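# Four arms build a freestanding three-block arch

## Task

Using blocks found among the objects on the table, build an arch. Approximate arm mounts in the scene frame (metres; facing angle in degrees counter-clockwise from +x): arm1 at x=+0.65 y=+0.35 z=+0.72 facing -162; arm2 at x=-0.10 y=+0.65 z=+0.72 facing -63; arm3 at x=-0.65 y=-0.30 z=+0.72 facing +23; arm4 at x=+0.45 y=-0.65 z=+0.72 facing +106. Two matching blocks of identical shape and size are the leaning blocks. Each stands upright on one of its ends, and either end may be the one resting flat on the table. The two lean toward one another. A third block, the keystone, sits centred on their slanted tops and touches both with no gap at either joint. The three blocks lie along one line, and no other loose object touches any of them. Any number of arms may help. At the end every gripper must have released and every arm must have moved away, and the arch must stand unaided; an arch that only stays up because a robot holds it does not count.

## Robot and tools

Robots. Four identical i2rt Big YAM arms, named arm1, arm2, arm3 and arm4, are mounted on the table top. Each has six revolute joints, a two-finger gripper and one wrist camera. With joint1 and joint6 at 0 and the hand level and pointing forward, the camera rides on top of the hand and looks toward the fingertips. The hand reaches roughly 1.0 m from the joint1 axis. Joints move at different speeds, so the hand can sweep a wide curve between two postures.

Frame. There is one shared scene frame. Its origin is on the floor and +z is up; the table top is near z=0.72. The hand point lies midway between the fingertips. The hand's z axis runs along the fingers, and the fingers open and close along its y axis. Mount positions and facings are listed in the task; no call prints the actual foot pose.

execute_actions. Arguments: "actions", a list holding exactly one action or nothing, and optionally "cameras". One action is an object with a key per robot that should move ("arm1" to "arm4"). Under each key is "joints", an object of absolute joint targets by name. These are targets to reach, not offsets. Each arm takes its own set, and any subset of names may be given:
- joint1_rad, -2.879 to 2.879 rad: turns the arm about its base. Positive is counter-clockwise seen from above, and 0 points the arm along its facing direction.
- joint2_rad, 0 to 3.141: shoulder. At 0 the upper arm points backward and is about level; increasing lifts it up and then forward.
- joint3_rad, 0 to 3.019: elbow. At 0 the forearm lies folded against the upper arm; increasing opens it.
- joint4_rad, -1.692 to 1.57: hand pitch. Positive tilts the fingers up.
- joint5_rad, -1.57 to 1.57: hand sideways swing. Positive is toward the arm's right.
- joint6_rad, -2.094 to 2.094: hand roll. Positive is clockwise when viewed from behind the hand.
- gripper_m, 0 to 0.093 m: the gap between the fingertips. Each finger pad squeezes with about 50 to 62 N at most, and some grippers give less.
The tolerances for counting a joint as arrived are, in order: ±0.045, ±0.14, ±0.09, ±0.055, ±0.03, ±0.035 and ±0.003. All motions in one action begin together and may finish at different times, and no action runs longer than 15 s. A joint or arm you leave out may keep pushing toward an earlier target. An unknown key or an out-of-range value causes the whole call to be rejected, and nothing moves. "cameras" takes a list drawn from arm1_cam_wrist, arm2_cam_wrist, arm3_cam_wrist, arm4_cam_wrist or "all". Leaving it out, passing null or passing ["all"] returns every camera; [] returns none. An empty actions list only reports state and images.

Results. Each call returns every robot's state, including joint_positions, plus one image per requested camera taken when the call ends. The "pictures" line gives the camera order. joint_status reports how each commanded motion ended:
- off_target: the joint stopped short of its target and may still push.
- contact_stop: the joint gave up its target and holds where it stopped.
- time_out: the joint could not finish in time. It keeps its target, or one no farther than 0.375, 0.375, 0.113, 0.225, 0.075 and 0.3 rad (joints 1 to 6) from its current position, and keeps pushing. If the path clears, it moves on by itself. To relieve the push, send the joint its reported position.
- not_followed: a built-in self-collision and arm-to-arm check held back the arm's joint targets. This is shown with a "joint command not followed" line, usually followed by a "cause:" line. A gripper target in the same action is still carried out. The arm may retry the withheld targets with each later action until it gets targets that pass.
on_its_own lists what this call did not command. Its "held at" value is the held target, not the actual position. A target very close to the current reading may produce no motion, and a joint carrying a load droops. Once any call reports a stop, later execute_actions, wait and finished_scene calls in that same reply are skipped.

wait: {"seconds": 0 to 10}. Nothing new is commanded. It returns the same content as an empty action.

zoom_image: {"camera": one wrist camera name, "region": [x0, y0, x1, y1]}. The region is in pixels of that camera's most recent full image, with (0,0) at the top-left, and can be at most 504 by 504. All cameras are fisheye with 504x504 images and fx and fy near 383 to 387; the principal point is near (254, 252).

finished_scene: {"scene": n}. This ends the current scene after the last command has been held, and it cannot be reversed. The arch must already be complete and stable. Ending a reply without a tool call also ends the work.

Cautions. The Big YAM does not halt on contact; it keeps pushing, possibly hard. Avoid pressing robots against each other, since a hard press ends the run and a hard hit may too. No state line reports robots touching, and the collision check ignores fingers, gripper housings and wrist cameras and can react too late. Do not knock objects off or out of the work area, and avoid dropping, slipping, slamming or shoving blocks. Something may now and then nudge a loose object. Holding a load or pushing warms the motors. A MOTOR HOT line appears from 85 °C. At 100 °C that arm goes limp and falls, an OVER-TEMPERATURE FAULT line is reported, and joints not at target show limit_stop_at_motor_heat; resend those targets once it has cooled. Arms do not wait for each other. When done, open the grippers and move all arms clear of the arch.

Each tool is called after ">>>" by a JSON object that holds its "fn" and its "kwargs".

## Session

>>> {"fn": "execute_actions", "kwargs": {"actions": []}}

Scene clock: 0.00 s.
arm1.joint_positions: joint1_rad=+0.715 joint2_rad=+0.422 joint3_rad=+1.346 joint4_rad=-1.309 joint5_rad=+0.065 joint6_rad=-0.037 gripper_m=+0.094
arm1.joint_status: not commanded
arm1.hand: x=+0.5574 y=+0.2185 z=+1.3594 quat_wxyz=(-0.234, -0.728, -0.397, +0.508) (m; scene frame)
arm2.joint_positions: joint1_rad=+0.160 joint2_rad=+0.376 joint3_rad=+1.639 joint4_rad=-1.397 joint5_rad=-0.002 joint6_rad=+0.578 gripper_m=+0.095
arm2.joint_status: not commanded
arm2.hand: x=-0.0617 y=+0.6075 z=+1.4191 quat_wxyz=(-0.641, -0.530, -0.538, +0.137) (m; scene frame)
arm3.joint_positions: joint1_rad=+0.142 joint2_rad=+0.443 joint3_rad=+1.517 joint4_rad=-1.385 joint5_rad=-0.099 joint6_rad=-0.505 gripper_m=+0.095
arm3.joint_status: not commanded
arm3.hand: x=-0.5548 y=-0.2199 z=+1.3862 quat_wxyz=(-0.587, +0.431, -0.684, -0.051) (m; scene frame)
arm4.joint_positions: joint1_rad=-0.225 joint2_rad=+0.627 joint3_rad=+1.409 joint4_rad=-1.488 joint5_rad=-0.016 joint6_rad=+0.364 gripper_m=+0.094
arm4.joint_status: not commanded
arm4.hand: x=+0.4324 y=-0.4369 z=+1.2975 quat_wxyz=(-0.230, +0.534, -0.735, -0.348) (m; scene frame)
pictures: arm1_cam_wrist, arm2_cam_wrist, arm3_cam_wrist, arm4_cam_wrist
Images, in order (width x height): arm1_cam_wrist 504x504, arm2_cam_wrist 504x504, arm3_cam_wrist 504x504, arm4_cam_wrist 504x504.

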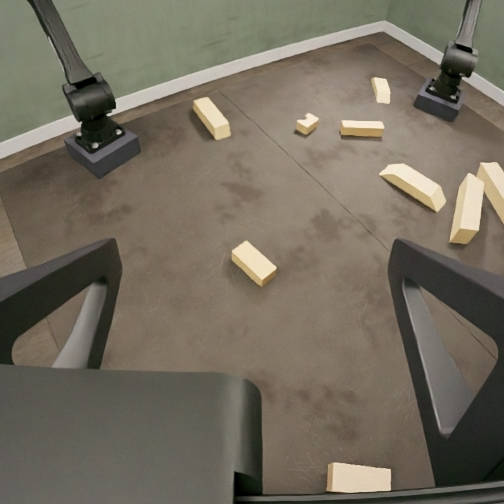

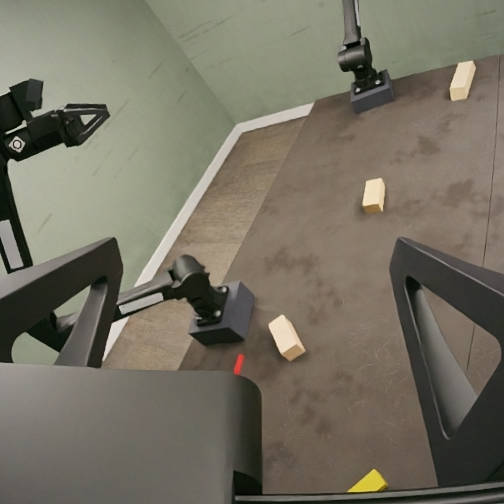

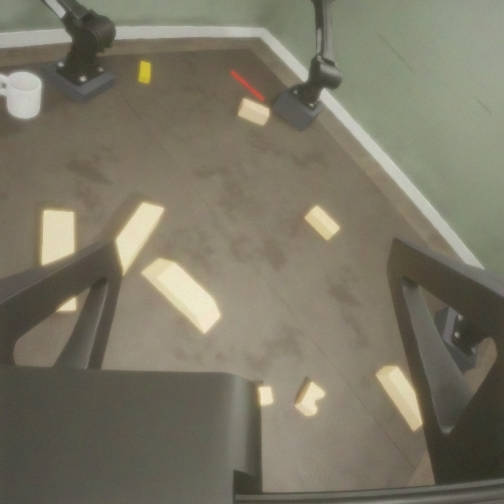

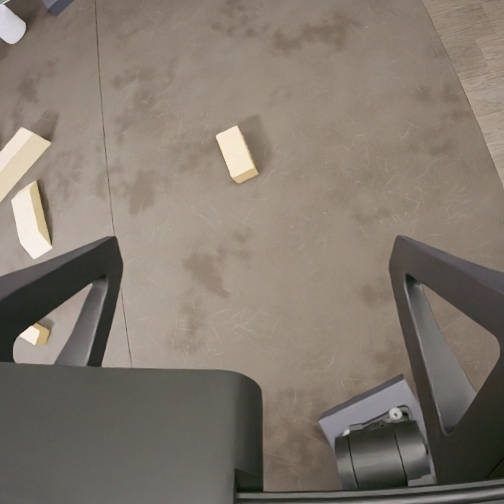

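>>> {"fn": "execute_actions", "kwargs": {"actions": [{"arm3":{"joints":{"joint1_rad":0.2,"joint2_rad":1.3,"joint3_rad":1.5,"joint4_rad":-1.5,"joint5_rad":0,"joint6_rad":0}},"arm2":{"joints":{"joint1_rad":-0.5,"joint2_rad":0.9,"joint3_rad":1.3,"joint4_rad":-1.5,"joint5_rad":0,"joint6_rad":0}},"arm4":{"joints":{"joint1_rad":0.5,"joint2_rad":1.0,"joint3_rad":1.0,"joint4_rad":-1.0,"joint5_rad":0,"joint6_rad":0}},"arm1":{"joints":{"joint1_rad":0,"joint2_rad":1.0,"joint3_rad":0.8,"joint4_rad":-1.3,"joint5_rad":0,"joint6_rad":0}}}]}}

Scene clock: 17.80 s.
arm1.joint_positions: joint1_rad=+0.008 joint2_rad=+1.012 joint3_rad=+0.791 joint4_rad=-1.299 joint5_rad=+0.000 joint6_rad=-0.008 gripper_m=+0.094
arm1.joint_status: all done
arm1.hand: x=+0.4004 y=+0.2729 z=+0.9586 quat_wxyz=(-0.003, -0.988, -0.152, +0.027) (m; scene frame)
arm2.joint_positions: joint1_rad=-0.491 joint2_rad=+0.897 joint3_rad=+1.274 joint4_rad=-1.495 joint5_rad=-0.002 joint6_rad=+0.011 gripper_m=+0.095
arm2.joint_status: all done
arm2.hand: x=-0.1157 y=+0.3520 z=+1.1446 quat_wxyz=(-0.151, -0.715, -0.662, +0.168) (m; scene frame)
arm3.joint_positions: joint1_rad=+0.190 joint2_rad=+1.305 joint3_rad=+1.498 joint4_rad=-1.487 joint5_rad=-0.004 joint6_rad=-0.015 gripper_m=+0.095
arm3.joint_status: all done
arm3.hand: x=-0.2958 y=-0.0581 z=+1.1210 quat_wxyz=(-0.131, +0.297, -0.945, -0.040) (m; scene frame)
arm4.joint_positions: joint1_rad=+0.496 joint2_rad=+0.992 joint3_rad=+0.978 joint4_rad=-1.015 joint5_rad=+0.001 joint6_rad=+0.011 gripper_m=+0.094
arm4.joint_status: all done
arm4.hand: x=+0.1856 y=-0.3737 z=+1.0447 quat_wxyz=(-0.106, +0.885, -0.387, -0.239) (m; scene frame)
pictures: arm1_cam_wrist, arm2_cam_wrist, arm3_cam_wrist, arm4_cam_wrist
Images, in order (width x height): arm1_cam_wrist 504x504, arm2_cam_wrist 504x504, arm3_cam_wrist 504x504, arm4_cam_wrist 504x504.

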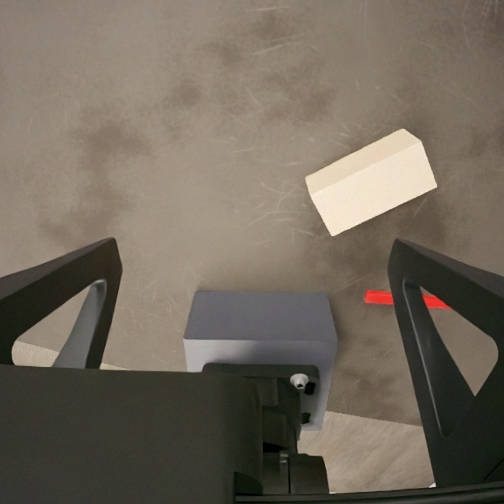

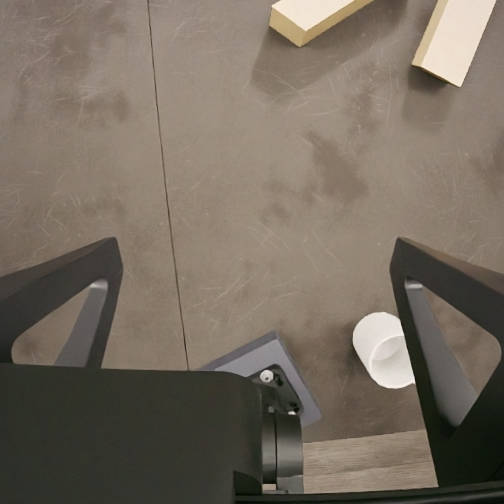

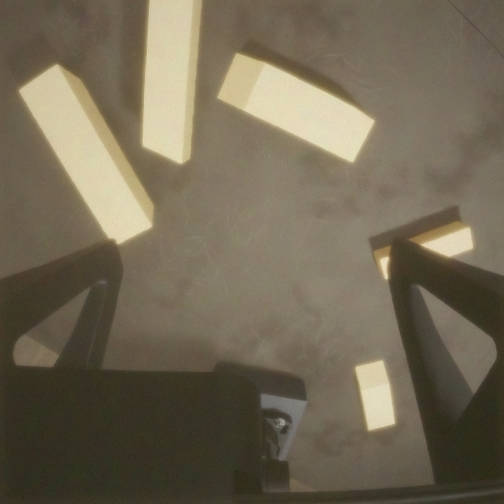

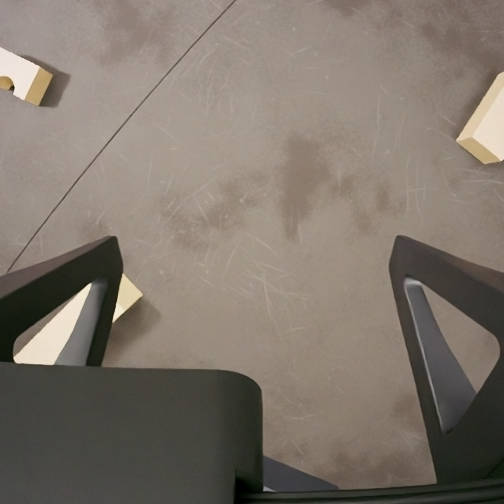

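>>> {"fn": "execute_actions", "kwargs": {"actions": [{"arm3":{"joints":{"joint1_rad":0.35,"joint2_rad":1.6,"joint3_rad":1.9,"joint4_rad":-1.6}},"arm2":{"joints":{"joint1_rad":-0.7,"joint2_rad":0.9,"joint3_rad":0.7,"joint4_rad":-0.5}},"arm4":{"joints":{"joint1_rad":0.7,"joint2_rad":1.0,"joint3_rad":1.0,"joint4_rad":-0.5}},"arm1":{"joints":{"joint1_rad":0.1,"joint2_rad":1.0,"joint3_rad":1.0,"joint4_rad":-0.4}}}]}}

Scene clock: 33.90 s.
arm1.joint_positions: joint1_rad=+0.094 joint2_rad=+1.006 joint3_rad=+0.957 joint4_rad=-0.421 joint5_rad=+0.000 joint6_rad=-0.008 gripper_m=+0.094
arm1.joint_status: all done
arm1.hand: x=+0.2106 y=+0.1714 z=+1.1573 quat_wxyz=(-0.097, -0.835, -0.166, +0.515) (m; scene frame)
arm2.joint_positions: joint1_rad=-0.692 joint2_rad=+0.897 joint3_rad=+0.697 joint4_rad=-0.517 joint5_rad=-0.002 joint6_rad=+0.010 gripper_m=+0.095
arm2.joint_status: all done
arm2.hand: x=-0.2033 y=+0.2685 z=+0.9887 quat_wxyz=(-0.250, -0.725, -0.549, +0.332) (m; scene frame)
arm3.joint_positions: joint1_rad=+0.358 joint2_rad=+1.604 joint3_rad=+1.848 joint4_rad=-1.588 joint5_rad=-0.002 joint6_rad=-0.013 gripper_m=+0.095
arm3.joint_status: all done
arm3.hand: x=-0.2697 y=+0.0653 z=+1.1300 quat_wxyz=(-0.105, +0.375, -0.920, -0.041) (m; scene frame)
arm4.joint_positions: joint1_rad=+0.701 joint2_rad=+0.992 joint3_rad=+0.978 joint4_rad=-0.518 joint5_rad=+0.001 joint6_rad=+0.010 gripper_m=+0.094
arm4.joint_status: all done
arm4.hand: x=+0.0636 y=-0.3833 z=+1.1287 quat_wxyz=(-0.147, +0.831, -0.265, -0.467) (m; scene frame)
pictures: arm1_cam_wrist, arm2_cam_wrist, arm3_cam_wrist, arm4_cam_wrist
Images, in order (width x height): arm1_cam_wrist 504x504, arm2_cam_wrist 504x504, arm3_cam_wrist 504x504, arm4_cam_wrist 504x504.

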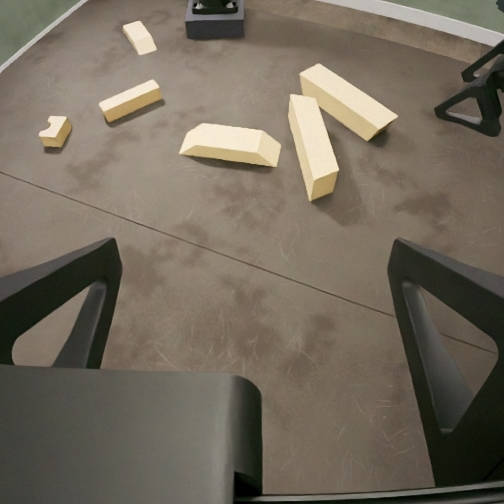

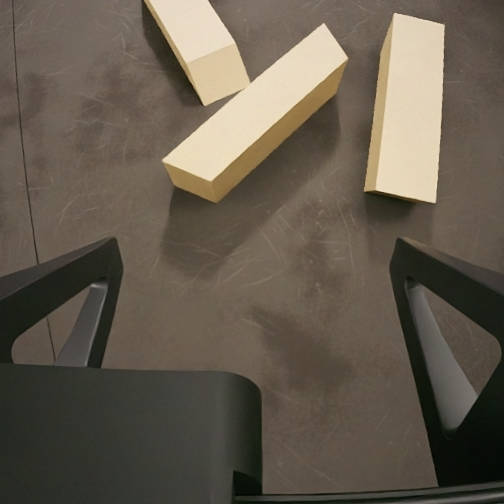

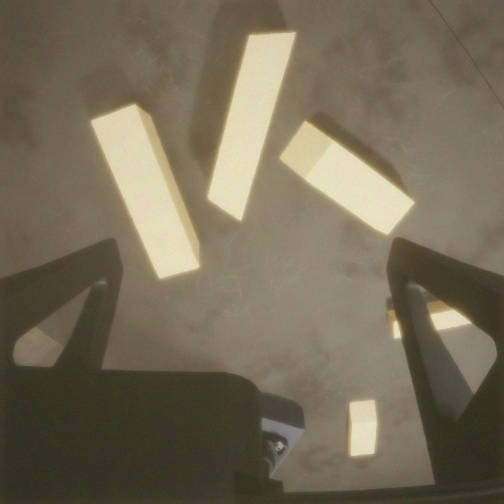

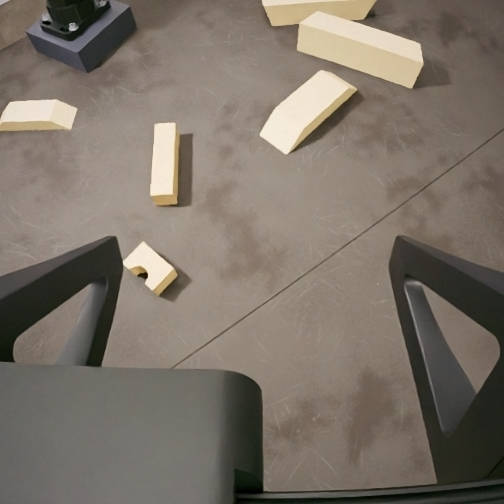

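>>> {"fn": "execute_actions", "kwargs": {"actions": [{"arm3":{"joints":{"joint1_rad":0.59,"joint2_rad":1.91,"joint3_rad":1.34,"joint4_rad":-1.0}},"arm2":{"joints":{"joint1_rad":-0.2,"joint2_rad":0.6,"joint3_rad":0.9,"joint4_rad":-1.2}}}], "cameras": ["arm3_cam_wrist"]}}

Scene clock: 78.13 s.
arm1.joint_positions: joint1_rad=+0.094 joint2_rad=+1.006 joint3_rad=+0.957 joint4_rad=-0.421 joint5_rad=+0.000 joint6_rad=-0.008 gripper_m=+0.094
arm1.joint_status: not commanded
arm1.hand: x=+0.2106 y=+0.1714 z=+1.1573 quat_wxyz=(-0.097, -0.835, -0.166, +0.515) (m; scene frame)
arm2.joint_positions: joint1_rad=-0.212 joint2_rad=+0.594 joint3_rad=+0.879 joint4_rad=-1.194 joint5_rad=-0.002 joint6_rad=+0.009 gripper_m=+0.095
arm2.joint_status: all done
arm2.hand: x=-0.0412 y=+0.3945 z=+1.0675 quat_wxyz=(-0.250, -0.597, -0.734, +0.207) (m; scene frame)
arm3.joint_positions: joint1_rad=+0.602 joint2_rad=+1.913 joint3_rad=+1.333 joint4_rad=-1.013 joint5_rad=-0.002 joint6_rad=-0.012 gripper_m=+0.095
arm3.joint_status: all done
arm3.hand: x=-0.3696 y=+0.1450 z=+0.7795 quat_wxyz=(+0.011, +0.487, -0.873, +0.006) (m; scene frame)
arm4.joint_positions: joint1_rad=+0.701 joint2_rad=+0.992 joint3_rad=+0.978 joint4_rad=-0.518 joint5_rad=+0.001 joint6_rad=+0.010 gripper_m=+0.094
arm4.joint_status: not commanded
arm4.hand: x=+0.0636 y=-0.3833 z=+1.1287 quat_wxyz=(-0.147, +0.831, -0.265, -0.467) (m; scene frame)
pictures: arm3_cam_wrist
Images, in order (width x height): arm3_cam_wrist 504x504.

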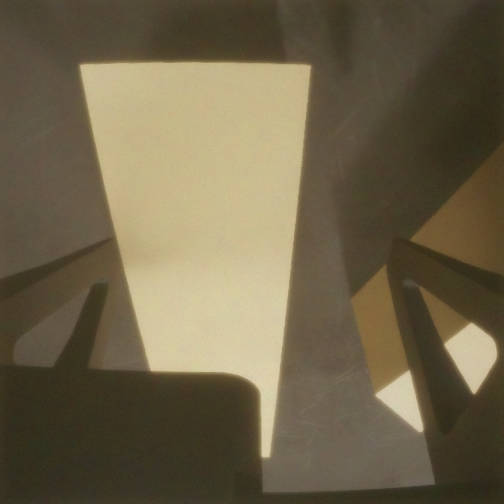

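>>> {"fn": "execute_actions", "kwargs": {"actions": [{"arm3":{"joints":{"joint1_rad":0.64,"joint6_rad":-0.1}}}], "cameras": []}}

>>> {"fn": "execute_actions", "kwargs": {"actions": [{"arm3":{"joints":{"joint2_rad":1.895,"joint3_rad":1.205,"joint4_rad":-0.88}}}], "cameras": ["arm3_cam_wrist"]}}

Scene clock: 91.73 s.
arm1.joint_positions: joint1_rad=+0.094 joint2_rad=+1.006 joint3_rad=+0.957 joint4_rad=-0.421 joint5_rad=+0.000 joint6_rad=-0.008 gripper_m=+0.094
arm1.joint_status: not commanded
arm1.hand: x=+0.2106 y=+0.1714 z=+1.1573 quat_wxyz=(-0.097, -0.835, -0.166, +0.515) (m; scene frame)
arm2.joint_positions: joint1_rad=-0.212 joint2_rad=+0.594 joint3_rad=+0.879 joint4_rad=-1.194 joint5_rad=-0.002 joint6_rad=+0.009 gripper_m=+0.095
arm2.joint_status: not commanded
arm2.hand: x=-0.0412 y=+0.3945 z=+1.0675 quat_wxyz=(-0.250, -0.597, -0.734, +0.207) (m; scene frame)
arm3.joint_positions: joint1_rad=+0.635 joint2_rad=+1.913 joint3_rad=+1.333 joint4_rad=-1.013 joint5_rad=-0.002 joint6_rad=-0.086 gripper_m=+0.095
arm3.joint_status: all done
arm3.hand: x=-0.3843 y=+0.1540 z=+0.7795 quat_wxyz=(+0.011, +0.533, -0.846, +0.005) (m; scene frame)
arm4.joint_positions: joint1_rad=+0.701 joint2_rad=+0.992 joint3_rad=+0.978 joint4_rad=-0.518 joint5_rad=+0.001 joint6_rad=+0.010 gripper_m=+0.094
arm4.joint_status: not commanded
arm4.hand: x=+0.0636 y=-0.3833 z=+1.1287 quat_wxyz=(-0.147, +0.831, -0.265, -0.467) (m; scene frame)
pictures: none
No camera images: the call's "cameras" was empty. Leave "cameras" out to get every camera's image.

Scene clock: 92.67 s.
arm1.joint_positions: joint1_rad=+0.094 joint2_rad=+1.006 joint3_rad=+0.957 joint4_rad=-0.421 joint5_rad=+0.000 joint6_rad=-0.008 gripper_m=+0.094
arm1.joint_status: not commanded
arm1.hand: x=+0.2106 y=+0.1714 z=+1.1573 quat_wxyz=(-0.097, -0.835, -0.166, +0.515) (m; scene frame)
arm2.joint_positions: joint1_rad=-0.212 joint2_rad=+0.594 joint3_rad=+0.879 joint4_rad=-1.194 joint5_rad=-0.002 joint6_rad=+0.009 gripper_m=+0.095
arm2.joint_status: not commanded
arm2.hand: x=-0.0412 y=+0.3945 z=+1.0675 quat_wxyz=(-0.250, -0.597, -0.734, +0.207) (m; scene frame)
arm3.joint_positions: joint1_rad=+0.635 joint2_rad=+1.899 joint3_rad=+1.209 joint4_rad=-0.893 joint5_rad=-0.002 joint6_rad=-0.086 gripper_m=+0.095
arm3.joint_status: all done
arm3.hand: x=-0.3983 y=+0.1303 z=+0.7484 quat_wxyz=(+0.007, +0.533, -0.846, +0.003) (m; scene frame)
arm4.joint_positions: joint1_rad=+0.701 joint2_rad=+0.992 joint3_rad=+0.978 joint4_rad=-0.518 joint5_rad=+0.001 joint6_rad=+0.010 gripper_m=+0.094
arm4.joint_status: not commanded
arm4.hand: x=+0.0636 y=-0.3833 z=+1.1287 quat_wxyz=(-0.147, +0.831, -0.265, -0.467) (m; scene frame)
pictures: arm3_cam_wrist
Images, in order (width x height): arm3_cam_wrist 504x504.

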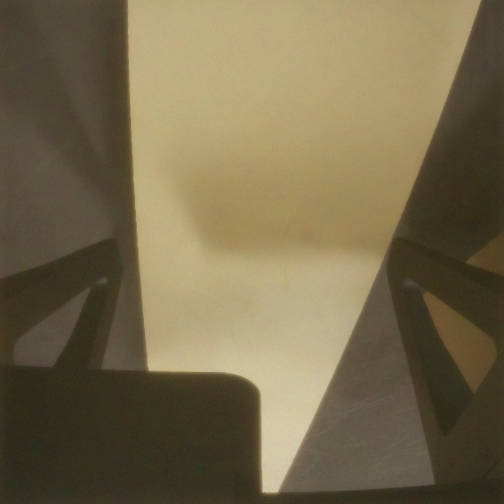

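>>> {"fn": "execute_actions", "kwargs": {"actions": [{"arm3":{"joints":{"joint6_rad":0.0,"gripper_m":0.03}}}], "cameras": []}}

>>> {"fn": "execute_actions", "kwargs": {"actions": [{"arm3":{"joints":{"joint2_rad":1.5,"joint3_rad":1.2,"joint4_rad":-0.9}}}], "cameras": []}}

>>> {"fn": "execute_actions", "kwargs": {"actions": [{"arm3":{"joints":{"joint1_rad":0.0,"joint2_rad":1.3,"joint3_rad":0.9,"joint4_rad":0.0}},"arm2":{"joints":{"joint1_rad":-0.675,"joint2_rad":1.9,"joint3_rad":1.45,"joint4_rad":-1.12,"joint6_rad":0.87}}}]}}

Scene clock: 111.50 s.
arm1.joint_positions: joint1_rad=+0.094 joint2_rad=+1.006 joint3_rad=+0.957 joint4_rad=-0.421 joint5_rad=+0.000 joint6_rad=-0.008 gripper_m=+0.094
arm1.joint_status: not commanded
arm1.hand: x=+0.2106 y=+0.1714 z=+1.1573 quat_wxyz=(-0.097, -0.835, -0.166, +0.515) (m; scene frame)
arm2.joint_positions: joint1_rad=-0.212 joint2_rad=+0.594 joint3_rad=+0.879 joint4_rad=-1.194 joint5_rad=-0.002 joint6_rad=+0.009 gripper_m=+0.095
arm2.joint_status: not commanded
arm2.hand: x=-0.0412 y=+0.3945 z=+1.0675 quat_wxyz=(-0.250, -0.597, -0.734, +0.207) (m; scene frame)
arm3.joint_positions: joint1_rad=+0.635 joint2_rad=+1.899 joint3_rad=+1.209 joint4_rad=-0.891 joint5_rad=-0.002 joint6_rad=-0.020 gripper_m=+0.061
arm3.joint_status: gripper_m off_target (ended at +0.061, target +0.030); the others done
arm3.hand: x=-0.3980 y=+0.1306 z=+0.7484 quat_wxyz=(+0.006, +0.505, -0.863, +0.003) (m; scene frame)
arm4.joint_positions: joint1_rad=+0.701 joint2_rad=+0.992 joint3_rad=+0.978 joint4_rad=-0.518 joint5_rad=+0.001 joint6_rad=+0.010 gripper_m=+0.094
arm4.joint_status: not commanded
arm4.hand: x=+0.0636 y=-0.3833 z=+1.1287 quat_wxyz=(-0.147, +0.831, -0.265, -0.467) (m; scene frame)
pictures: none
No camera images: the call's "cameras" was empty. Leave "cameras" out to get every camera's image.

Scene clock: 112.83 s.
arm1.joint_positions: joint1_rad=+0.094 joint2_rad=+1.006 joint3_rad=+0.957 joint4_rad=-0.421 joint5_rad=+0.000 joint6_rad=-0.008 gripper_m=+0.094
arm1.joint_status: not commanded
arm1.hand: x=+0.2106 y=+0.1714 z=+1.1573 quat_wxyz=(-0.097, -0.835, -0.166, +0.515) (m; scene frame)
arm2.joint_positions: joint1_rad=-0.212 joint2_rad=+0.594 joint3_rad=+0.879 joint4_rad=-1.194 joint5_rad=-0.002 joint6_rad=+0.009 gripper_m=+0.095
arm2.joint_status: not commanded
arm2.hand: x=-0.0412 y=+0.3945 z=+1.0675 quat_wxyz=(-0.250, -0.597, -0.734, +0.207) (m; scene frame)
arm3.joint_positions: joint1_rad=+0.635 joint2_rad=+1.501 joint3_rad=+1.183 joint4_rad=-0.895 joint5_rad=-0.002 joint6_rad=-0.015 gripper_m=+0.061
arm3.joint_status: all done
arm3.hand: x=-0.3918 y=+0.1417 z=+0.9336 quat_wxyz=(-0.154, +0.495, -0.851, -0.087) (m; scene frame)
arm4.joint_positions: joint1_rad=+0.701 joint2_rad=+0.992 joint3_rad=+0.978 joint4_rad=-0.518 joint5_rad=+0.001 joint6_rad=+0.010 gripper_m=+0.094
arm4.joint_status: not commanded
arm4.hand: x=+0.0636 y=-0.3833 z=+1.1287 quat_wxyz=(-0.147, +0.831, -0.265, -0.467) (m; scene frame)
pictures: none
No camera images: the call's "cameras" was empty. Leave "cameras" out to get every camera's image.

Scene clock: 114.83 s.
arm1.joint_positions: joint1_rad=+0.094 joint2_rad=+1.006 joint3_rad=+0.957 joint4_rad=-0.421 joint5_rad=+0.000 joint6_rad=-0.008 gripper_m=+0.094
arm1.joint_status: not commanded
arm1.hand: x=+0.2106 y=+0.1714 z=+1.1573 quat_wxyz=(-0.097, -0.835, -0.166, +0.515) (m; scene frame)
arm2.joint_positions: joint1_rad=-0.670 joint2_rad=+1.912 joint3_rad=+1.430 joint4_rad=-1.118 joint5_rad=-0.002 joint6_rad=+0.859 gripper_m=+0.095
arm2.joint_status: all done
arm2.hand: x=-0.2328 y=+0.1247 z=+0.8002 quat_wxyz=(+0.013, -0.973, -0.230, -0.001) (m; scene frame)
arm3.joint_positions: joint1_rad=-0.005 joint2_rad=+1.323 joint3_rad=+0.893 joint4_rad=-0.044 joint5_rad=+0.002 joint6_rad=-0.014 gripper_m=+0.061
arm3.joint_status: all done
arm3.hand: x=-0.1349 y=-0.0824 z=+1.0138 quat_wxyz=(-0.512, +0.175, -0.835, -0.098) (m; scene frame)
arm4.joint_positions: joint1_rad=+0.701 joint2_rad=+0.992 joint3_rad=+0.978 joint4_rad=-0.518 joint5_rad=+0.001 joint6_rad=+0.010 gripper_m=+0.094
arm4.joint_status: not commanded
arm4.hand: x=+0.0636 y=-0.3833 z=+1.1287 quat_wxyz=(-0.147, +0.831, -0.265, -0.467) (m; scene frame)
pictures: arm1_cam_wrist, arm2_cam_wrist, arm3_cam_wrist, arm4_cam_wrist
Images, in order (width x height): arm1_cam_wrist 504x504, arm2_cam_wrist 504x504, arm3_cam_wrist 504x504, arm4_cam_wrist 504x504.

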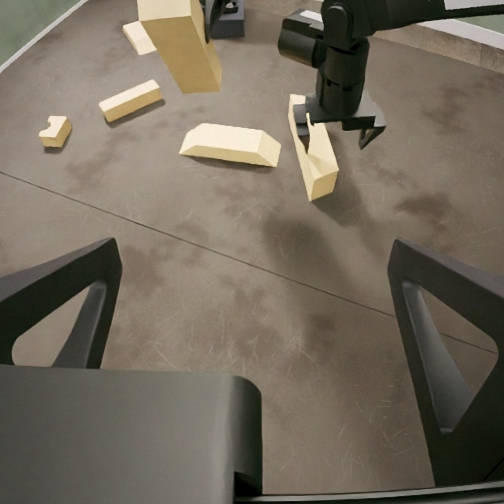

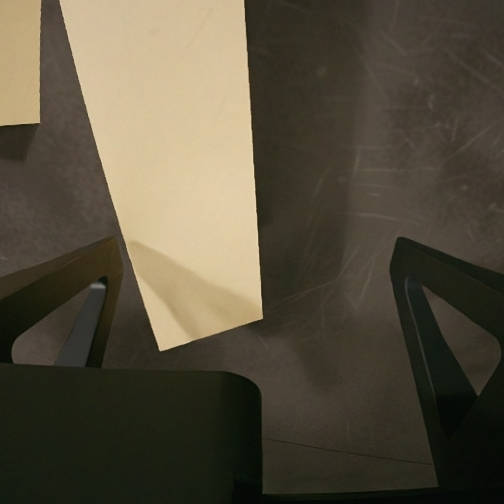

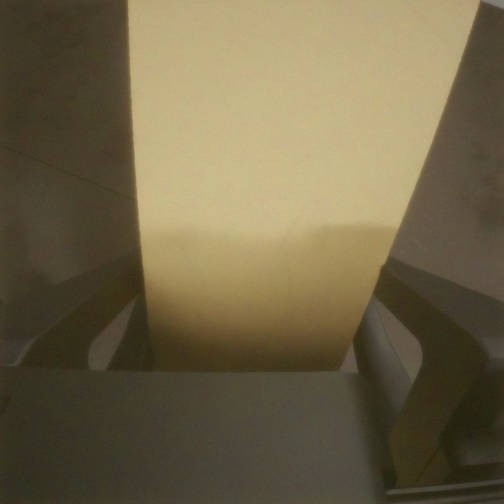

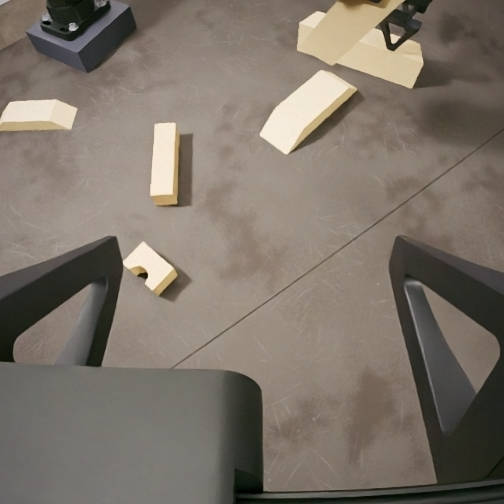

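>>> {"fn": "execute_actions", "kwargs": {"actions": [{"arm2":{"joints":{"joint1_rad":-0.735,"joint2_rad":2.02,"joint3_rad":1.64,"joint4_rad":-1.19,"joint6_rad":0.8}}}], "cameras": ["arm2_cam_wrist"]}}

Scene clock: 131.10 s.
arm1.joint_positions: joint1_rad=+0.094 joint2_rad=+1.006 joint3_rad=+0.957 joint4_rad=-0.421 joint5_rad=+0.000 joint6_rad=-0.008 gripper_m=+0.094
arm1.joint_status: not commanded
arm1.hand: x=+0.2106 y=+0.1714 z=+1.1573 quat_wxyz=(-0.097, -0.835, -0.166, +0.515) (m; scene frame)
arm2.joint_positions: joint1_rad=-0.734 joint2_rad=+2.015 joint3_rad=+1.592 joint4_rad=-1.182 joint5_rad=-0.002 joint6_rad=+0.811 gripper_m=+0.095
arm2.joint_status: all done
arm2.hand: x=-0.2791 y=+0.0946 z=+0.7995 quat_wxyz=(+0.015, -0.975, -0.222, -0.003) (m; scene frame)
arm3.joint_positions: joint1_rad=-0.005 joint2_rad=+1.323 joint3_rad=+0.893 joint4_rad=-0.044 joint5_rad=+0.002 joint6_rad=-0.014 gripper_m=+0.061
arm3.joint_status: not commanded
arm3.hand: x=-0.1349 y=-0.0824 z=+1.0138 quat_wxyz=(-0.512, +0.175, -0.835, -0.098) (m; scene frame)
arm4.joint_positions: joint1_rad=+0.701 joint2_rad=+0.992 joint3_rad=+0.978 joint4_rad=-0.518 joint5_rad=+0.001 joint6_rad=+0.010 gripper_m=+0.094
arm4.joint_status: not commanded
arm4.hand: x=+0.0636 y=-0.3833 z=+1.1287 quat_wxyz=(-0.147, +0.831, -0.265, -0.467) (m; scene frame)
pictures: arm2_cam_wrist
Images, in order (width x height): arm2_cam_wrist 504x504.

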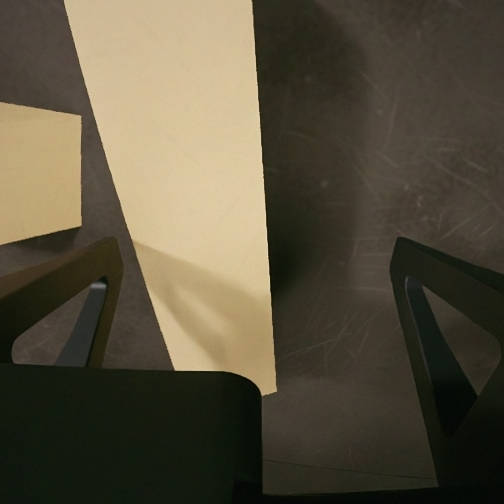

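>>> {"fn": "execute_actions", "kwargs": {"actions": [{"arm2":{"joints":{"joint1_rad":-0.72,"joint2_rad":2.05,"joint3_rad":1.70,"joint4_rad":-1.2}}}], "cameras": []}}

>>> {"fn": "execute_actions", "kwargs": {"actions": [{"arm2":{"joints":{"joint2_rad":2.13,"joint3_rad":1.64,"joint4_rad":-1.07}}}], "cameras": ["arm2_cam_wrist"]}}

Scene clock: 139.67 s.
arm1.joint_positions: joint1_rad=+0.094 joint2_rad=+1.006 joint3_rad=+0.957 joint4_rad=-0.421 joint5_rad=+0.000 joint6_rad=-0.008 gripper_m=+0.094
arm1.joint_status: not commanded
arm1.hand: x=+0.2106 y=+0.1714 z=+1.1573 quat_wxyz=(-0.097, -0.835, -0.166, +0.515) (m; scene frame)
arm2.joint_positions: joint1_rad=-0.734 joint2_rad=+2.033 joint3_rad=+1.654 joint4_rad=-1.194 joint5_rad=-0.002 joint6_rad=+0.811 gripper_m=+0.095
arm2.joint_status: all done
arm2.hand: x=-0.2851 y=+0.0753 z=+0.8111 quat_wxyz=(+0.001, -0.975, -0.223, +0.005) (m; scene frame)
arm3.joint_positions: joint1_rad=-0.005 joint2_rad=+1.323 joint3_rad=+0.893 joint4_rad=-0.044 joint5_rad=+0.002 joint6_rad=-0.014 gripper_m=+0.061
arm3.joint_status: not commanded
arm3.hand: x=-0.1349 y=-0.0824 z=+1.0138 quat_wxyz=(-0.512, +0.175, -0.835, -0.098) (m; scene frame)
arm4.joint_positions: joint1_rad=+0.701 joint2_rad=+0.992 joint3_rad=+0.978 joint4_rad=-0.518 joint5_rad=+0.001 joint6_rad=+0.010 gripper_m=+0.094
arm4.joint_status: not commanded
arm4.hand: x=+0.0636 y=-0.3833 z=+1.1287 quat_wxyz=(-0.147, +0.831, -0.265, -0.467) (m; scene frame)
pictures: none
No camera images: the call's "cameras" was empty. Leave "cameras" out to get every camera's image.

Scene clock: 140.73 s.
arm1.joint_positions: joint1_rad=+0.094 joint2_rad=+1.006 joint3_rad=+0.957 joint4_rad=-0.421 joint5_rad=+0.000 joint6_rad=-0.008 gripper_m=+0.094
arm1.joint_status: not commanded
arm1.hand: x=+0.2106 y=+0.1714 z=+1.1573 quat_wxyz=(-0.097, -0.835, -0.166, +0.515) (m; scene frame)
arm2.joint_positions: joint1_rad=-0.734 joint2_rad=+2.134 joint3_rad=+1.634 joint4_rad=-1.079 joint5_rad=-0.002 joint6_rad=+0.811 gripper_m=+0.095
arm2.joint_status: all done
arm2.hand: x=-0.2887 y=+0.0669 z=+0.7445 quat_wxyz=(+0.004, -0.975, -0.223, +0.004) (m; scene frame)
arm3.joint_positions: joint1_rad=-0.005 joint2_rad=+1.323 joint3_rad=+0.893 joint4_rad=-0.044 joint5_rad=+0.002 joint6_rad=-0.014 gripper_m=+0.061
arm3.joint_status: not commanded
arm3.hand: x=-0.1349 y=-0.0824 z=+1.0138 quat_wxyz=(-0.512, +0.175, -0.835, -0.098) (m; scene frame)
arm4.joint_positions: joint1_rad=+0.701 joint2_rad=+0.992 joint3_rad=+0.978 joint4_rad=-0.518 joint5_rad=+0.001 joint6_rad=+0.010 gripper_m=+0.094
arm4.joint_status: not commanded
arm4.hand: x=+0.0636 y=-0.3833 z=+1.1287 quat_wxyz=(-0.147, +0.831, -0.265, -0.467) (m; scene frame)
pictures: arm2_cam_wrist
Images, in order (width x height): arm2_cam_wrist 504x504.

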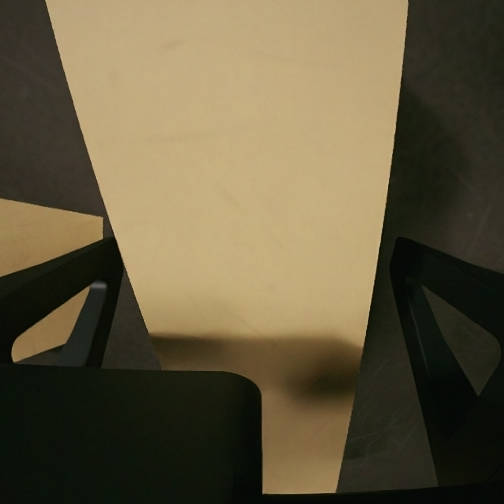

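>>> {"fn": "execute_actions", "kwargs": {"actions": [{"arm2":{"joints":{"gripper_m":0.02}},"arm3":{"joints":{"joint1_rad":-0.6,"joint2_rad":0.9,"joint3_rad":0.6}}}], "cameras": []}}

>>> {"fn": "execute_actions", "kwargs": {"actions": [{"arm2":{"joints":{"joint2_rad":1.7,"joint3_rad":1.6}}}], "cameras": []}}

>>> {"fn": "execute_actions", "kwargs": {"actions": [{"arm2":{"joints":{"joint1_rad":-0.07,"joint2_rad":1.2,"joint3_rad":0.7,"joint4_rad":0.5,"joint6_rad":0.39}},"arm4":{"joints":{"joint1_rad":0.45,"joint2_rad":2.2,"joint3_rad":2.2,"joint4_rad":-1.57}}}]}}

Scene clock: 154.37 s.
arm1.joint_positions: joint1_rad=+0.094 joint2_rad=+1.006 joint3_rad=+0.957 joint4_rad=-0.421 joint5_rad=+0.000 joint6_rad=-0.008 gripper_m=+0.094
arm1.joint_status: not commanded
arm1.hand: x=+0.2106 y=+0.1714 z=+1.1573 quat_wxyz=(-0.097, -0.835, -0.166, +0.515) (m; scene frame)
arm2.joint_positions: joint1_rad=-0.734 joint2_rad=+2.134 joint3_rad=+1.634 joint4_rad=-1.077 joint5_rad=-0.001 joint6_rad=+0.807 gripper_m=+0.048
arm2.joint_status: gripper_m off_target (ended at +0.048, target +0.020)
arm2.hand: x=-0.2889 y=+0.0664 z=+0.7445 quat_wxyz=(+0.003, -0.974, -0.224, +0.004) (m; scene frame)
arm3.joint_positions: joint1_rad=-0.594 joint2_rad=+0.912 joint3_rad=+0.593 joint4_rad=-0.036 joint5_rad=+0.003 joint6_rad=-0.014 gripper_m=+0.061
arm3.joint_status: all done
arm3.hand: x=-0.2231 y=-0.3831 z=+1.0381 quat_wxyz=(-0.568, -0.073, -0.817, +0.061) (m; scene frame)
arm4.joint_positions: joint1_rad=+0.701 joint2_rad=+0.992 joint3_rad=+0.978 joint4_rad=-0.518 joint5_rad=+0.001 joint6_rad=+0.010 gripper_m=+0.094
arm4.joint_status: not commanded
arm4.hand: x=+0.0636 y=-0.3833 z=+1.1287 quat_wxyz=(-0.147, +0.831, -0.265, -0.467) (m; scene frame)
pictures: none
No camera images: the call's "cameras" was empty. Leave "cameras" out to get every camera's image.

Scene clock: 155.97 s.
arm1.joint_positions: joint1_rad=+0.094 joint2_rad=+1.006 joint3_rad=+0.957 joint4_rad=-0.421 joint5_rad=+0.000 joint6_rad=-0.008 gripper_m=+0.094
arm1.joint_status: not commanded
arm1.hand: x=+0.2106 y=+0.1714 z=+1.1573 quat_wxyz=(-0.097, -0.835, -0.166, +0.515) (m; scene frame)
arm2.joint_positions: joint1_rad=-0.734 joint2_rad=+1.723 joint3_rad=+1.568 joint4_rad=-1.071 joint5_rad=-0.001 joint6_rad=+0.807 gripper_m=+0.048
arm2.joint_status: all done
arm2.hand: x=-0.2835 y=+0.0748 z=+0.9626 quat_wxyz=(-0.147, -0.959, -0.222, +0.093) (m; scene frame)
arm3.joint_positions: joint1_rad=-0.594 joint2_rad=+0.912 joint3_rad=+0.593 joint4_rad=-0.036 joint5_rad=+0.003 joint6_rad=-0.014 gripper_m=+0.061
arm3.joint_status: not commanded
arm3.hand: x=-0.2231 y=-0.3831 z=+1.0381 quat_wxyz=(-0.568, -0.073, -0.817, +0.061) (m; scene frame)
arm4.joint_positions: joint1_rad=+0.701 joint2_rad=+0.992 joint3_rad=+0.978 joint4_rad=-0.518 joint5_rad=+0.001 joint6_rad=+0.010 gripper_m=+0.094
arm4.joint_status: not commanded
arm4.hand: x=+0.0636 y=-0.3833 z=+1.1287 quat_wxyz=(-0.147, +0.831, -0.265, -0.467) (m; scene frame)
pictures: none
No camera images: the call's "cameras" was empty. Leave "cameras" out to get every camera's image.

Scene clock: 157.80 s.
arm1.joint_positions: joint1_rad=+0.094 joint2_rad=+1.006 joint3_rad=+0.957 joint4_rad=-0.421 joint5_rad=+0.000 joint6_rad=-0.008 gripper_m=+0.094
arm1.joint_status: not commanded
arm1.hand: x=+0.2106 y=+0.1714 z=+1.1573 quat_wxyz=(-0.097, -0.835, -0.166, +0.515) (m; scene frame)
arm2.joint_positions: joint1_rad=-0.076 joint2_rad=+1.223 joint3_rad=+0.669 joint4_rad=+0.457 joint5_rad=-0.004 joint6_rad=+0.397 gripper_m=+0.048
arm2.joint_status: all done
arm2.hand: x=+0.0826 y=+0.1575 z=+1.0387 quat_wxyz=(-0.613, -0.534, -0.515, +0.273) (m; scene frame)
arm3.joint_positions: joint1_rad=-0.594 joint2_rad=+0.912 joint3_rad=+0.593 joint4_rad=-0.036 joint5_rad=+0.003 joint6_rad=-0.014 gripper_m=+0.061
arm3.joint_status: not commanded
arm3.hand: x=-0.2231 y=-0.3831 z=+1.0381 quat_wxyz=(-0.568, -0.073, -0.817, +0.061) (m; scene frame)
arm4.joint_positions: joint1_rad=+0.444 joint2_rad=+2.196 joint3_rad=+2.160 joint4_rad=-1.559 joint5_rad=+0.001 joint6_rad=+0.010 gripper_m=+0.094
arm4.joint_status: all done
arm4.hand: x=+0.0120 y=-0.1370 z=+0.9103 quat_wxyz=(+0.004, +0.905, -0.424, +0.019) (m; scene frame)
pictures: arm1_cam_wrist, arm2_cam_wrist, arm3_cam_wrist, arm4_cam_wrist
Images, in order (width x height): arm1_cam_wrist 504x504, arm2_cam_wrist 504x504, arm3_cam_wrist 504x504, arm4_cam_wrist 504x504.

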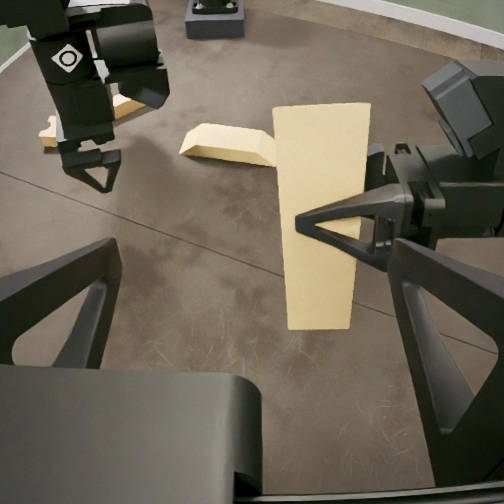

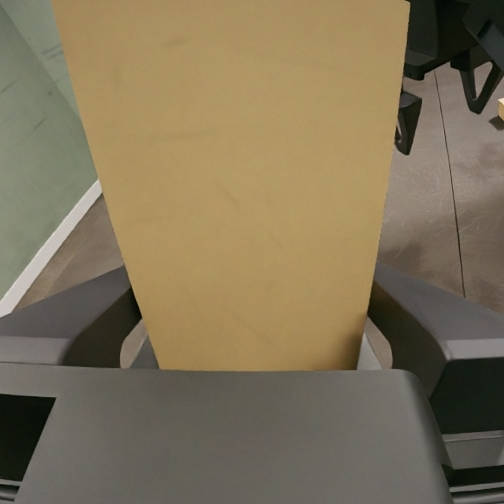

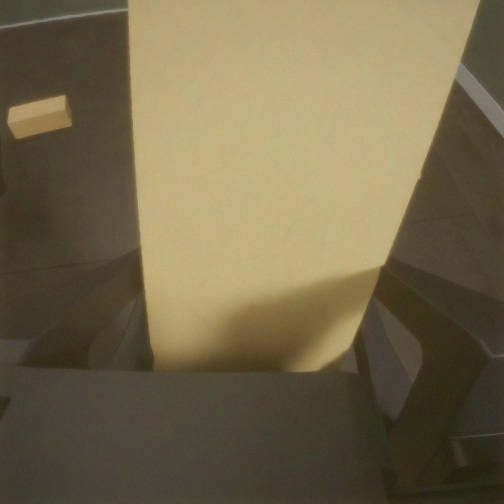

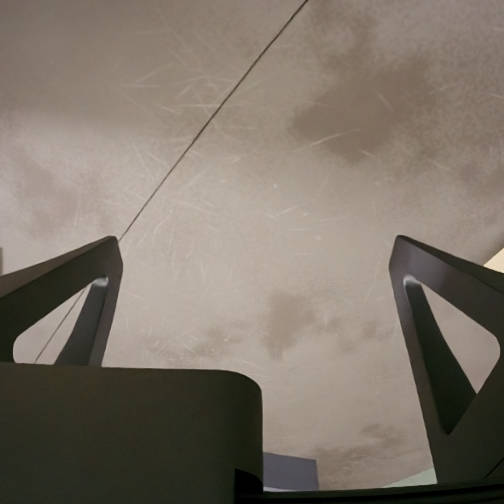

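>>> {"fn": "execute_actions", "kwargs": {"actions": [{"arm3":{"joints":{"joint1_rad":0.64,"joint2_rad":1.6,"joint3_rad":1.2,"joint4_rad":-1.1}},"arm4":{"joints":{"joint1_rad":0.3,"joint2_rad":1.2,"joint3_rad":0.9,"joint4_rad":0.3}}}], "cameras": []}}

>>> {"fn": "execute_actions", "kwargs": {"actions": [{"arm3":{"joints":{"joint2_rad":1.885,"joint3_rad":1.23,"joint4_rad":-0.9}}}], "cameras": []}}

>>> {"fn": "execute_actions", "kwargs": {"actions": [{"arm3":{"joints":{"gripper_m":0.093}}}], "cameras": []}}

>>> {"fn": "execute_actions", "kwargs": {"actions": [{"arm3":{"joints":{"joint2_rad":1.75,"joint3_rad":1.2,"joint4_rad":-1.02}}}], "cameras": []}}

>>> {"fn": "execute_actions", "kwargs": {"actions": [{"arm3":{"joints":{"joint1_rad":0.19,"joint6_rad":-1.2}}}], "cameras": ["arm3_cam_wrist"]}}

Scene clock: 196.27 s.
arm1.joint_positions: joint1_rad=+0.094 joint2_rad=+1.006 joint3_rad=+0.957 joint4_rad=-0.421 joint5_rad=+0.000 joint6_rad=-0.008 gripper_m=+0.094
arm1.joint_status: not commanded
arm1.hand: x=+0.2106 y=+0.1714 z=+1.1573 quat_wxyz=(-0.097, -0.835, -0.166, +0.515) (m; scene frame)
arm2.joint_positions: joint1_rad=-0.076 joint2_rad=+1.223 joint3_rad=+0.669 joint4_rad=+0.457 joint5_rad=-0.004 joint6_rad=+0.397 gripper_m=+0.048
arm2.joint_status: not commanded
arm2.hand: x=+0.0826 y=+0.1575 z=+1.0387 quat_wxyz=(-0.613, -0.534, -0.515, +0.273) (m; scene frame)
arm3.joint_positions: joint1_rad=+0.642 joint2_rad=+1.621 joint3_rad=+1.145 joint4_rad=-1.087 joint5_rad=-0.003 joint6_rad=-0.013 gripper_m=+0.061
arm3.joint_status: all done
arm3.hand: x=-0.4262 y=+0.0898 z=+0.8549 quat_wxyz=(-0.002, +0.505, -0.863, -0.002) (m; scene frame)
arm4.joint_positions: joint1_rad=+0.298 joint2_rad=+1.198 joint3_rad=+0.894 joint4_rad=+0.281 joint5_rad=+0.001 joint6_rad=+0.009 gripper_m=+0.094
arm4.joint_status: all done
arm4.hand: x=+0.1495 y=-0.1769 z=+1.1626 quat_wxyz=(-0.338, +0.629, -0.349, -0.607) (m; scene frame)
pictures: none
No camera images: the call's "cameras" was empty. Leave "cameras" out to get every camera's image.

Scene clock: 197.23 s.
arm1.joint_positions: joint1_rad=+0.094 joint2_rad=+1.006 joint3_rad=+0.957 joint4_rad=-0.421 joint5_rad=+0.000 joint6_rad=-0.008 gripper_m=+0.094
arm1.joint_status: not commanded
arm1.hand: x=+0.2106 y=+0.1714 z=+1.1573 quat_wxyz=(-0.097, -0.835, -0.166, +0.515) (m; scene frame)
arm2.joint_positions: joint1_rad=-0.076 joint2_rad=+1.223 joint3_rad=+0.669 joint4_rad=+0.457 joint5_rad=-0.004 joint6_rad=+0.397 gripper_m=+0.048
arm2.joint_status: not commanded
arm2.hand: x=+0.0826 y=+0.1575 z=+1.0387 quat_wxyz=(-0.613, -0.534, -0.515, +0.273) (m; scene frame)
arm3.joint_positions: joint1_rad=+0.642 joint2_rad=+1.890 joint3_rad=+1.192 joint4_rad=-0.909 joint5_rad=-0.003 joint6_rad=-0.008 gripper_m=+0.061
arm3.joint_status: all done
arm3.hand: x=-0.4067 y=+0.1228 z=+0.7477 quat_wxyz=(+0.017, +0.502, -0.864, +0.009) (m; scene frame)
arm4.joint_positions: joint1_rad=+0.298 joint2_rad=+1.198 joint3_rad=+0.894 joint4_rad=+0.281 joint5_rad=+0.001 joint6_rad=+0.009 gripper_m=+0.094
arm4.joint_status: not commanded
arm4.hand: x=+0.1495 y=-0.1769 z=+1.1626 quat_wxyz=(-0.338, +0.629, -0.349, -0.607) (m; scene frame)
pictures: none
No camera images: the call's "cameras" was empty. Leave "cameras" out to get every camera's image.

Scene clock: 197.87 s.
arm1.joint_positions: joint1_rad=+0.094 joint2_rad=+1.006 joint3_rad=+0.957 joint4_rad=-0.421 joint5_rad=+0.000 joint6_rad=-0.008 gripper_m=+0.094
arm1.joint_status: not commanded
arm1.hand: x=+0.2106 y=+0.1714 z=+1.1573 quat_wxyz=(-0.097, -0.835, -0.166, +0.515) (m; scene frame)
arm2.joint_positions: joint1_rad=-0.076 joint2_rad=+1.223 joint3_rad=+0.669 joint4_rad=+0.457 joint5_rad=-0.004 joint6_rad=+0.397 gripper_m=+0.048
arm2.joint_status: not commanded
arm2.hand: x=+0.0826 y=+0.1575 z=+1.0387 quat_wxyz=(-0.613, -0.534, -0.515, +0.273) (m; scene frame)
arm3.joint_positions: joint1_rad=+0.642 joint2_rad=+1.890 joint3_rad=+1.192 joint4_rad=-0.909 joint5_rad=-0.003 joint6_rad=-0.008 gripper_m=+0.093
arm3.joint_status: all done
arm3.hand: x=-0.4067 y=+0.1228 z=+0.7477 quat_wxyz=(+0.017, +0.502, -0.864, +0.009) (m; scene frame)
arm4.joint_positions: joint1_rad=+0.298 joint2_rad=+1.198 joint3_rad=+0.894 joint4_rad=+0.281 joint5_rad=+0.001 joint6_rad=+0.009 gripper_m=+0.094
arm4.joint_status: not commanded
arm4.hand: x=+0.1495 y=-0.1769 z=+1.1626 quat_wxyz=(-0.338, +0.629, -0.349, -0.607) (m; scene frame)
pictures: none
No camera images: the call's "cameras" was empty. Leave "cameras" out to get every camera's image.

Scene clock: 198.83 s.
arm1.joint_positions: joint1_rad=+0.094 joint2_rad=+1.006 joint3_rad=+0.957 joint4_rad=-0.421 joint5_rad=+0.000 joint6_rad=-0.008 gripper_m=+0.094
arm1.joint_status: not commanded
arm1.hand: x=+0.2106 y=+0.1714 z=+1.1573 quat_wxyz=(-0.097, -0.835, -0.166, +0.515) (m; scene frame)
arm2.joint_positions: joint1_rad=-0.076 joint2_rad=+1.223 joint3_rad=+0.669 joint4_rad=+0.457 joint5_rad=-0.004 joint6_rad=+0.397 gripper_m=+0.048
arm2.joint_status: not commanded
arm2.hand: x=+0.0826 y=+0.1575 z=+1.0387 quat_wxyz=(-0.613, -0.534, -0.515, +0.273) (m; scene frame)
arm3.joint_positions: joint1_rad=+0.642 joint2_rad=+1.733 joint3_rad=+1.192 joint4_rad=-1.008 joint5_rad=-0.003 joint6_rad=-0.008 gripper_m=+0.093
arm3.joint_status: all done
arm3.hand: x=-0.4098 y=+0.1178 z=+0.8212 quat_wxyz=(-0.008, +0.503, -0.864, -0.006) (m; scene frame)
arm4.joint_positions: joint1_rad=+0.298 joint2_rad=+1.198 joint3_rad=+0.894 joint4_rad=+0.281 joint5_rad=+0.001 joint6_rad=+0.009 gripper_m=+0.094
arm4.joint_status: not commanded
arm4.hand: x=+0.1495 y=-0.1769 z=+1.1626 quat_wxyz=(-0.338, +0.629, -0.349, -0.607) (m; scene frame)
pictures: none
No camera images: the call's "cameras" was empty. Leave "cameras" out to get every camera's image.

Scene clock: 200.80 s.
arm1.joint_positions: joint1_rad=+0.094 joint2_rad=+1.006 joint3_rad=+0.957 joint4_rad=-0.421 joint5_rad=+0.000 joint6_rad=-0.008 gripper_m=+0.094
arm1.joint_status: not commanded
arm1.hand: x=+0.2106 y=+0.1714 z=+1.1573 quat_wxyz=(-0.097, -0.835, -0.166, +0.515) (m; scene frame)
arm2.joint_positions: joint1_rad=-0.076 joint2_rad=+1.223 joint3_rad=+0.669 joint4_rad=+0.457 joint5_rad=-0.004 joint6_rad=+0.397 gripper_m=+0.048
arm2.joint_status: not commanded
arm2.hand: x=+0.0826 y=+0.1575 z=+1.0387 quat_wxyz=(-0.613, -0.534, -0.515, +0.273) (m; scene frame)
arm3.joint_positions: joint1_rad=+0.181 joint2_rad=+1.733 joint3_rad=+1.192 joint4_rad=-1.008 joint5_rad=+0.000 joint6_rad=-1.185 gripper_m=+0.093
arm3.joint_status: all done
arm3.hand: x=-0.2491 y=-0.0338 z=+0.8217 quat_wxyz=(-0.010, +0.774, -0.633, +0.004) (m; scene frame)
arm4.joint_positions: joint1_rad=+0.298 joint2_rad=+1.198 joint3_rad=+0.894 joint4_rad=+0.281 joint5_rad=+0.001 joint6_rad=+0.009 gripper_m=+0.094
arm4.joint_status: not commanded
arm4.hand: x=+0.1495 y=-0.1769 z=+1.1626 quat_wxyz=(-0.338, +0.629, -0.349, -0.607) (m; scene frame)
pictures: arm3_cam_wrist
Images, in order (width x height): arm3_cam_wrist 504x504.

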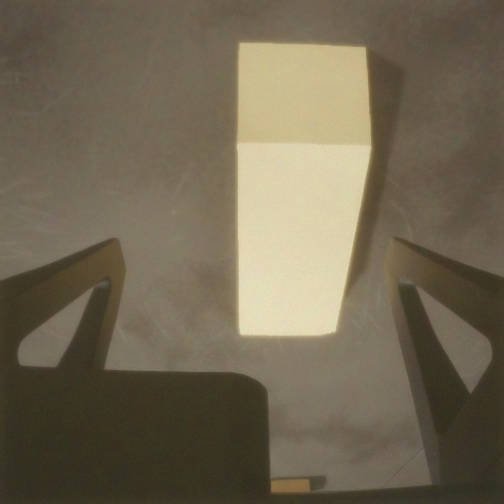

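>>> {"fn": "execute_actions", "kwargs": {"actions": [{"arm3":{"joints":{"joint1_rad":0.22,"joint2_rad":1.8,"joint3_rad":1.31,"joint4_rad":-1.06}}}], "cameras": []}}

>>> {"fn": "execute_actions", "kwargs": {"actions": [{"arm3":{"joints":{"joint2_rad":1.94,"joint3_rad":1.29,"joint4_rad":-0.92}}}], "cameras": ["arm3_cam_wrist"]}}

Scene clock: 209.93 s.
arm1.joint_positions: joint1_rad=+0.094 joint2_rad=+1.006 joint3_rad=+0.957 joint4_rad=-0.421 joint5_rad=+0.000 joint6_rad=-0.008 gripper_m=+0.094
arm1.joint_status: not commanded
arm1.hand: x=+0.2106 y=+0.1714 z=+1.1573 quat_wxyz=(-0.097, -0.835, -0.166, +0.515) (m; scene frame)
arm2.joint_positions: joint1_rad=-0.076 joint2_rad=+1.223 joint3_rad=+0.669 joint4_rad=+0.457 joint5_rad=-0.004 joint6_rad=+0.397 gripper_m=+0.048
arm2.joint_status: not commanded
arm2.hand: x=+0.0826 y=+0.1575 z=+1.0387 quat_wxyz=(-0.613, -0.534, -0.515, +0.273) (m; scene frame)
arm3.joint_positions: joint1_rad=+0.214 joint2_rad=+1.786 joint3_rad=+1.265 joint4_rad=-1.049 joint5_rad=+0.000 joint6_rad=-1.186 gripper_m=+0.093
arm3.joint_status: all done
arm3.hand: x=-0.2436 y=-0.0105 z=+0.8206 quat_wxyz=(+0.000, +0.784, -0.620, +0.001) (m; scene frame)
arm4.joint_positions: joint1_rad=+0.298 joint2_rad=+1.198 joint3_rad=+0.894 joint4_rad=+0.281 joint5_rad=+0.001 joint6_rad=+0.009 gripper_m=+0.094
arm4.joint_status: not commanded
arm4.hand: x=+0.1495 y=-0.1769 z=+1.1626 quat_wxyz=(-0.338, +0.629, -0.349, -0.607) (m; scene frame)
pictures: none
No camera images: the call's "cameras" was empty. Leave "cameras" out to get every camera's image.

Scene clock: 210.97 s.
arm1.joint_positions: joint1_rad=+0.094 joint2_rad=+1.006 joint3_rad=+0.957 joint4_rad=-0.421 joint5_rad=+0.000 joint6_rad=-0.008 gripper_m=+0.094
arm1.joint_status: not commanded
arm1.hand: x=+0.2106 y=+0.1714 z=+1.1573 quat_wxyz=(-0.097, -0.835, -0.166, +0.515) (m; scene frame)
arm2.joint_positions: joint1_rad=-0.076 joint2_rad=+1.223 joint3_rad=+0.669 joint4_rad=+0.457 joint5_rad=-0.004 joint6_rad=+0.397 gripper_m=+0.048
arm2.joint_status: not commanded
arm2.hand: x=+0.0826 y=+0.1575 z=+1.0387 quat_wxyz=(-0.613, -0.534, -0.515, +0.273) (m; scene frame)
arm3.joint_positions: joint1_rad=+0.214 joint2_rad=+1.941 joint3_rad=+1.265 joint4_rad=-0.932 joint5_rad=+0.000 joint6_rad=-1.186 gripper_m=+0.093
arm3.joint_status: all done
arm3.hand: x=-0.2351 y=-0.0047 z=+0.7450 quat_wxyz=(+0.019, +0.784, -0.620, -0.004) (m; scene frame)
arm4.joint_positions: joint1_rad=+0.298 joint2_rad=+1.198 joint3_rad=+0.894 joint4_rad=+0.281 joint5_rad=+0.001 joint6_rad=+0.009 gripper_m=+0.094
arm4.joint_status: not commanded
arm4.hand: x=+0.1495 y=-0.1769 z=+1.1626 quat_wxyz=(-0.338, +0.629, -0.349, -0.607) (m; scene frame)
pictures: arm3_cam_wrist
Images, in order (width x height): arm3_cam_wrist 504x504.

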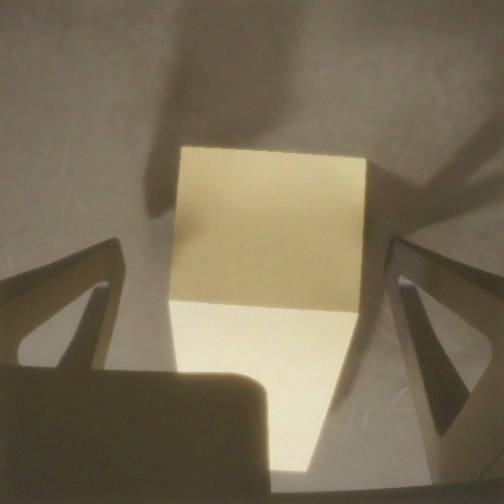

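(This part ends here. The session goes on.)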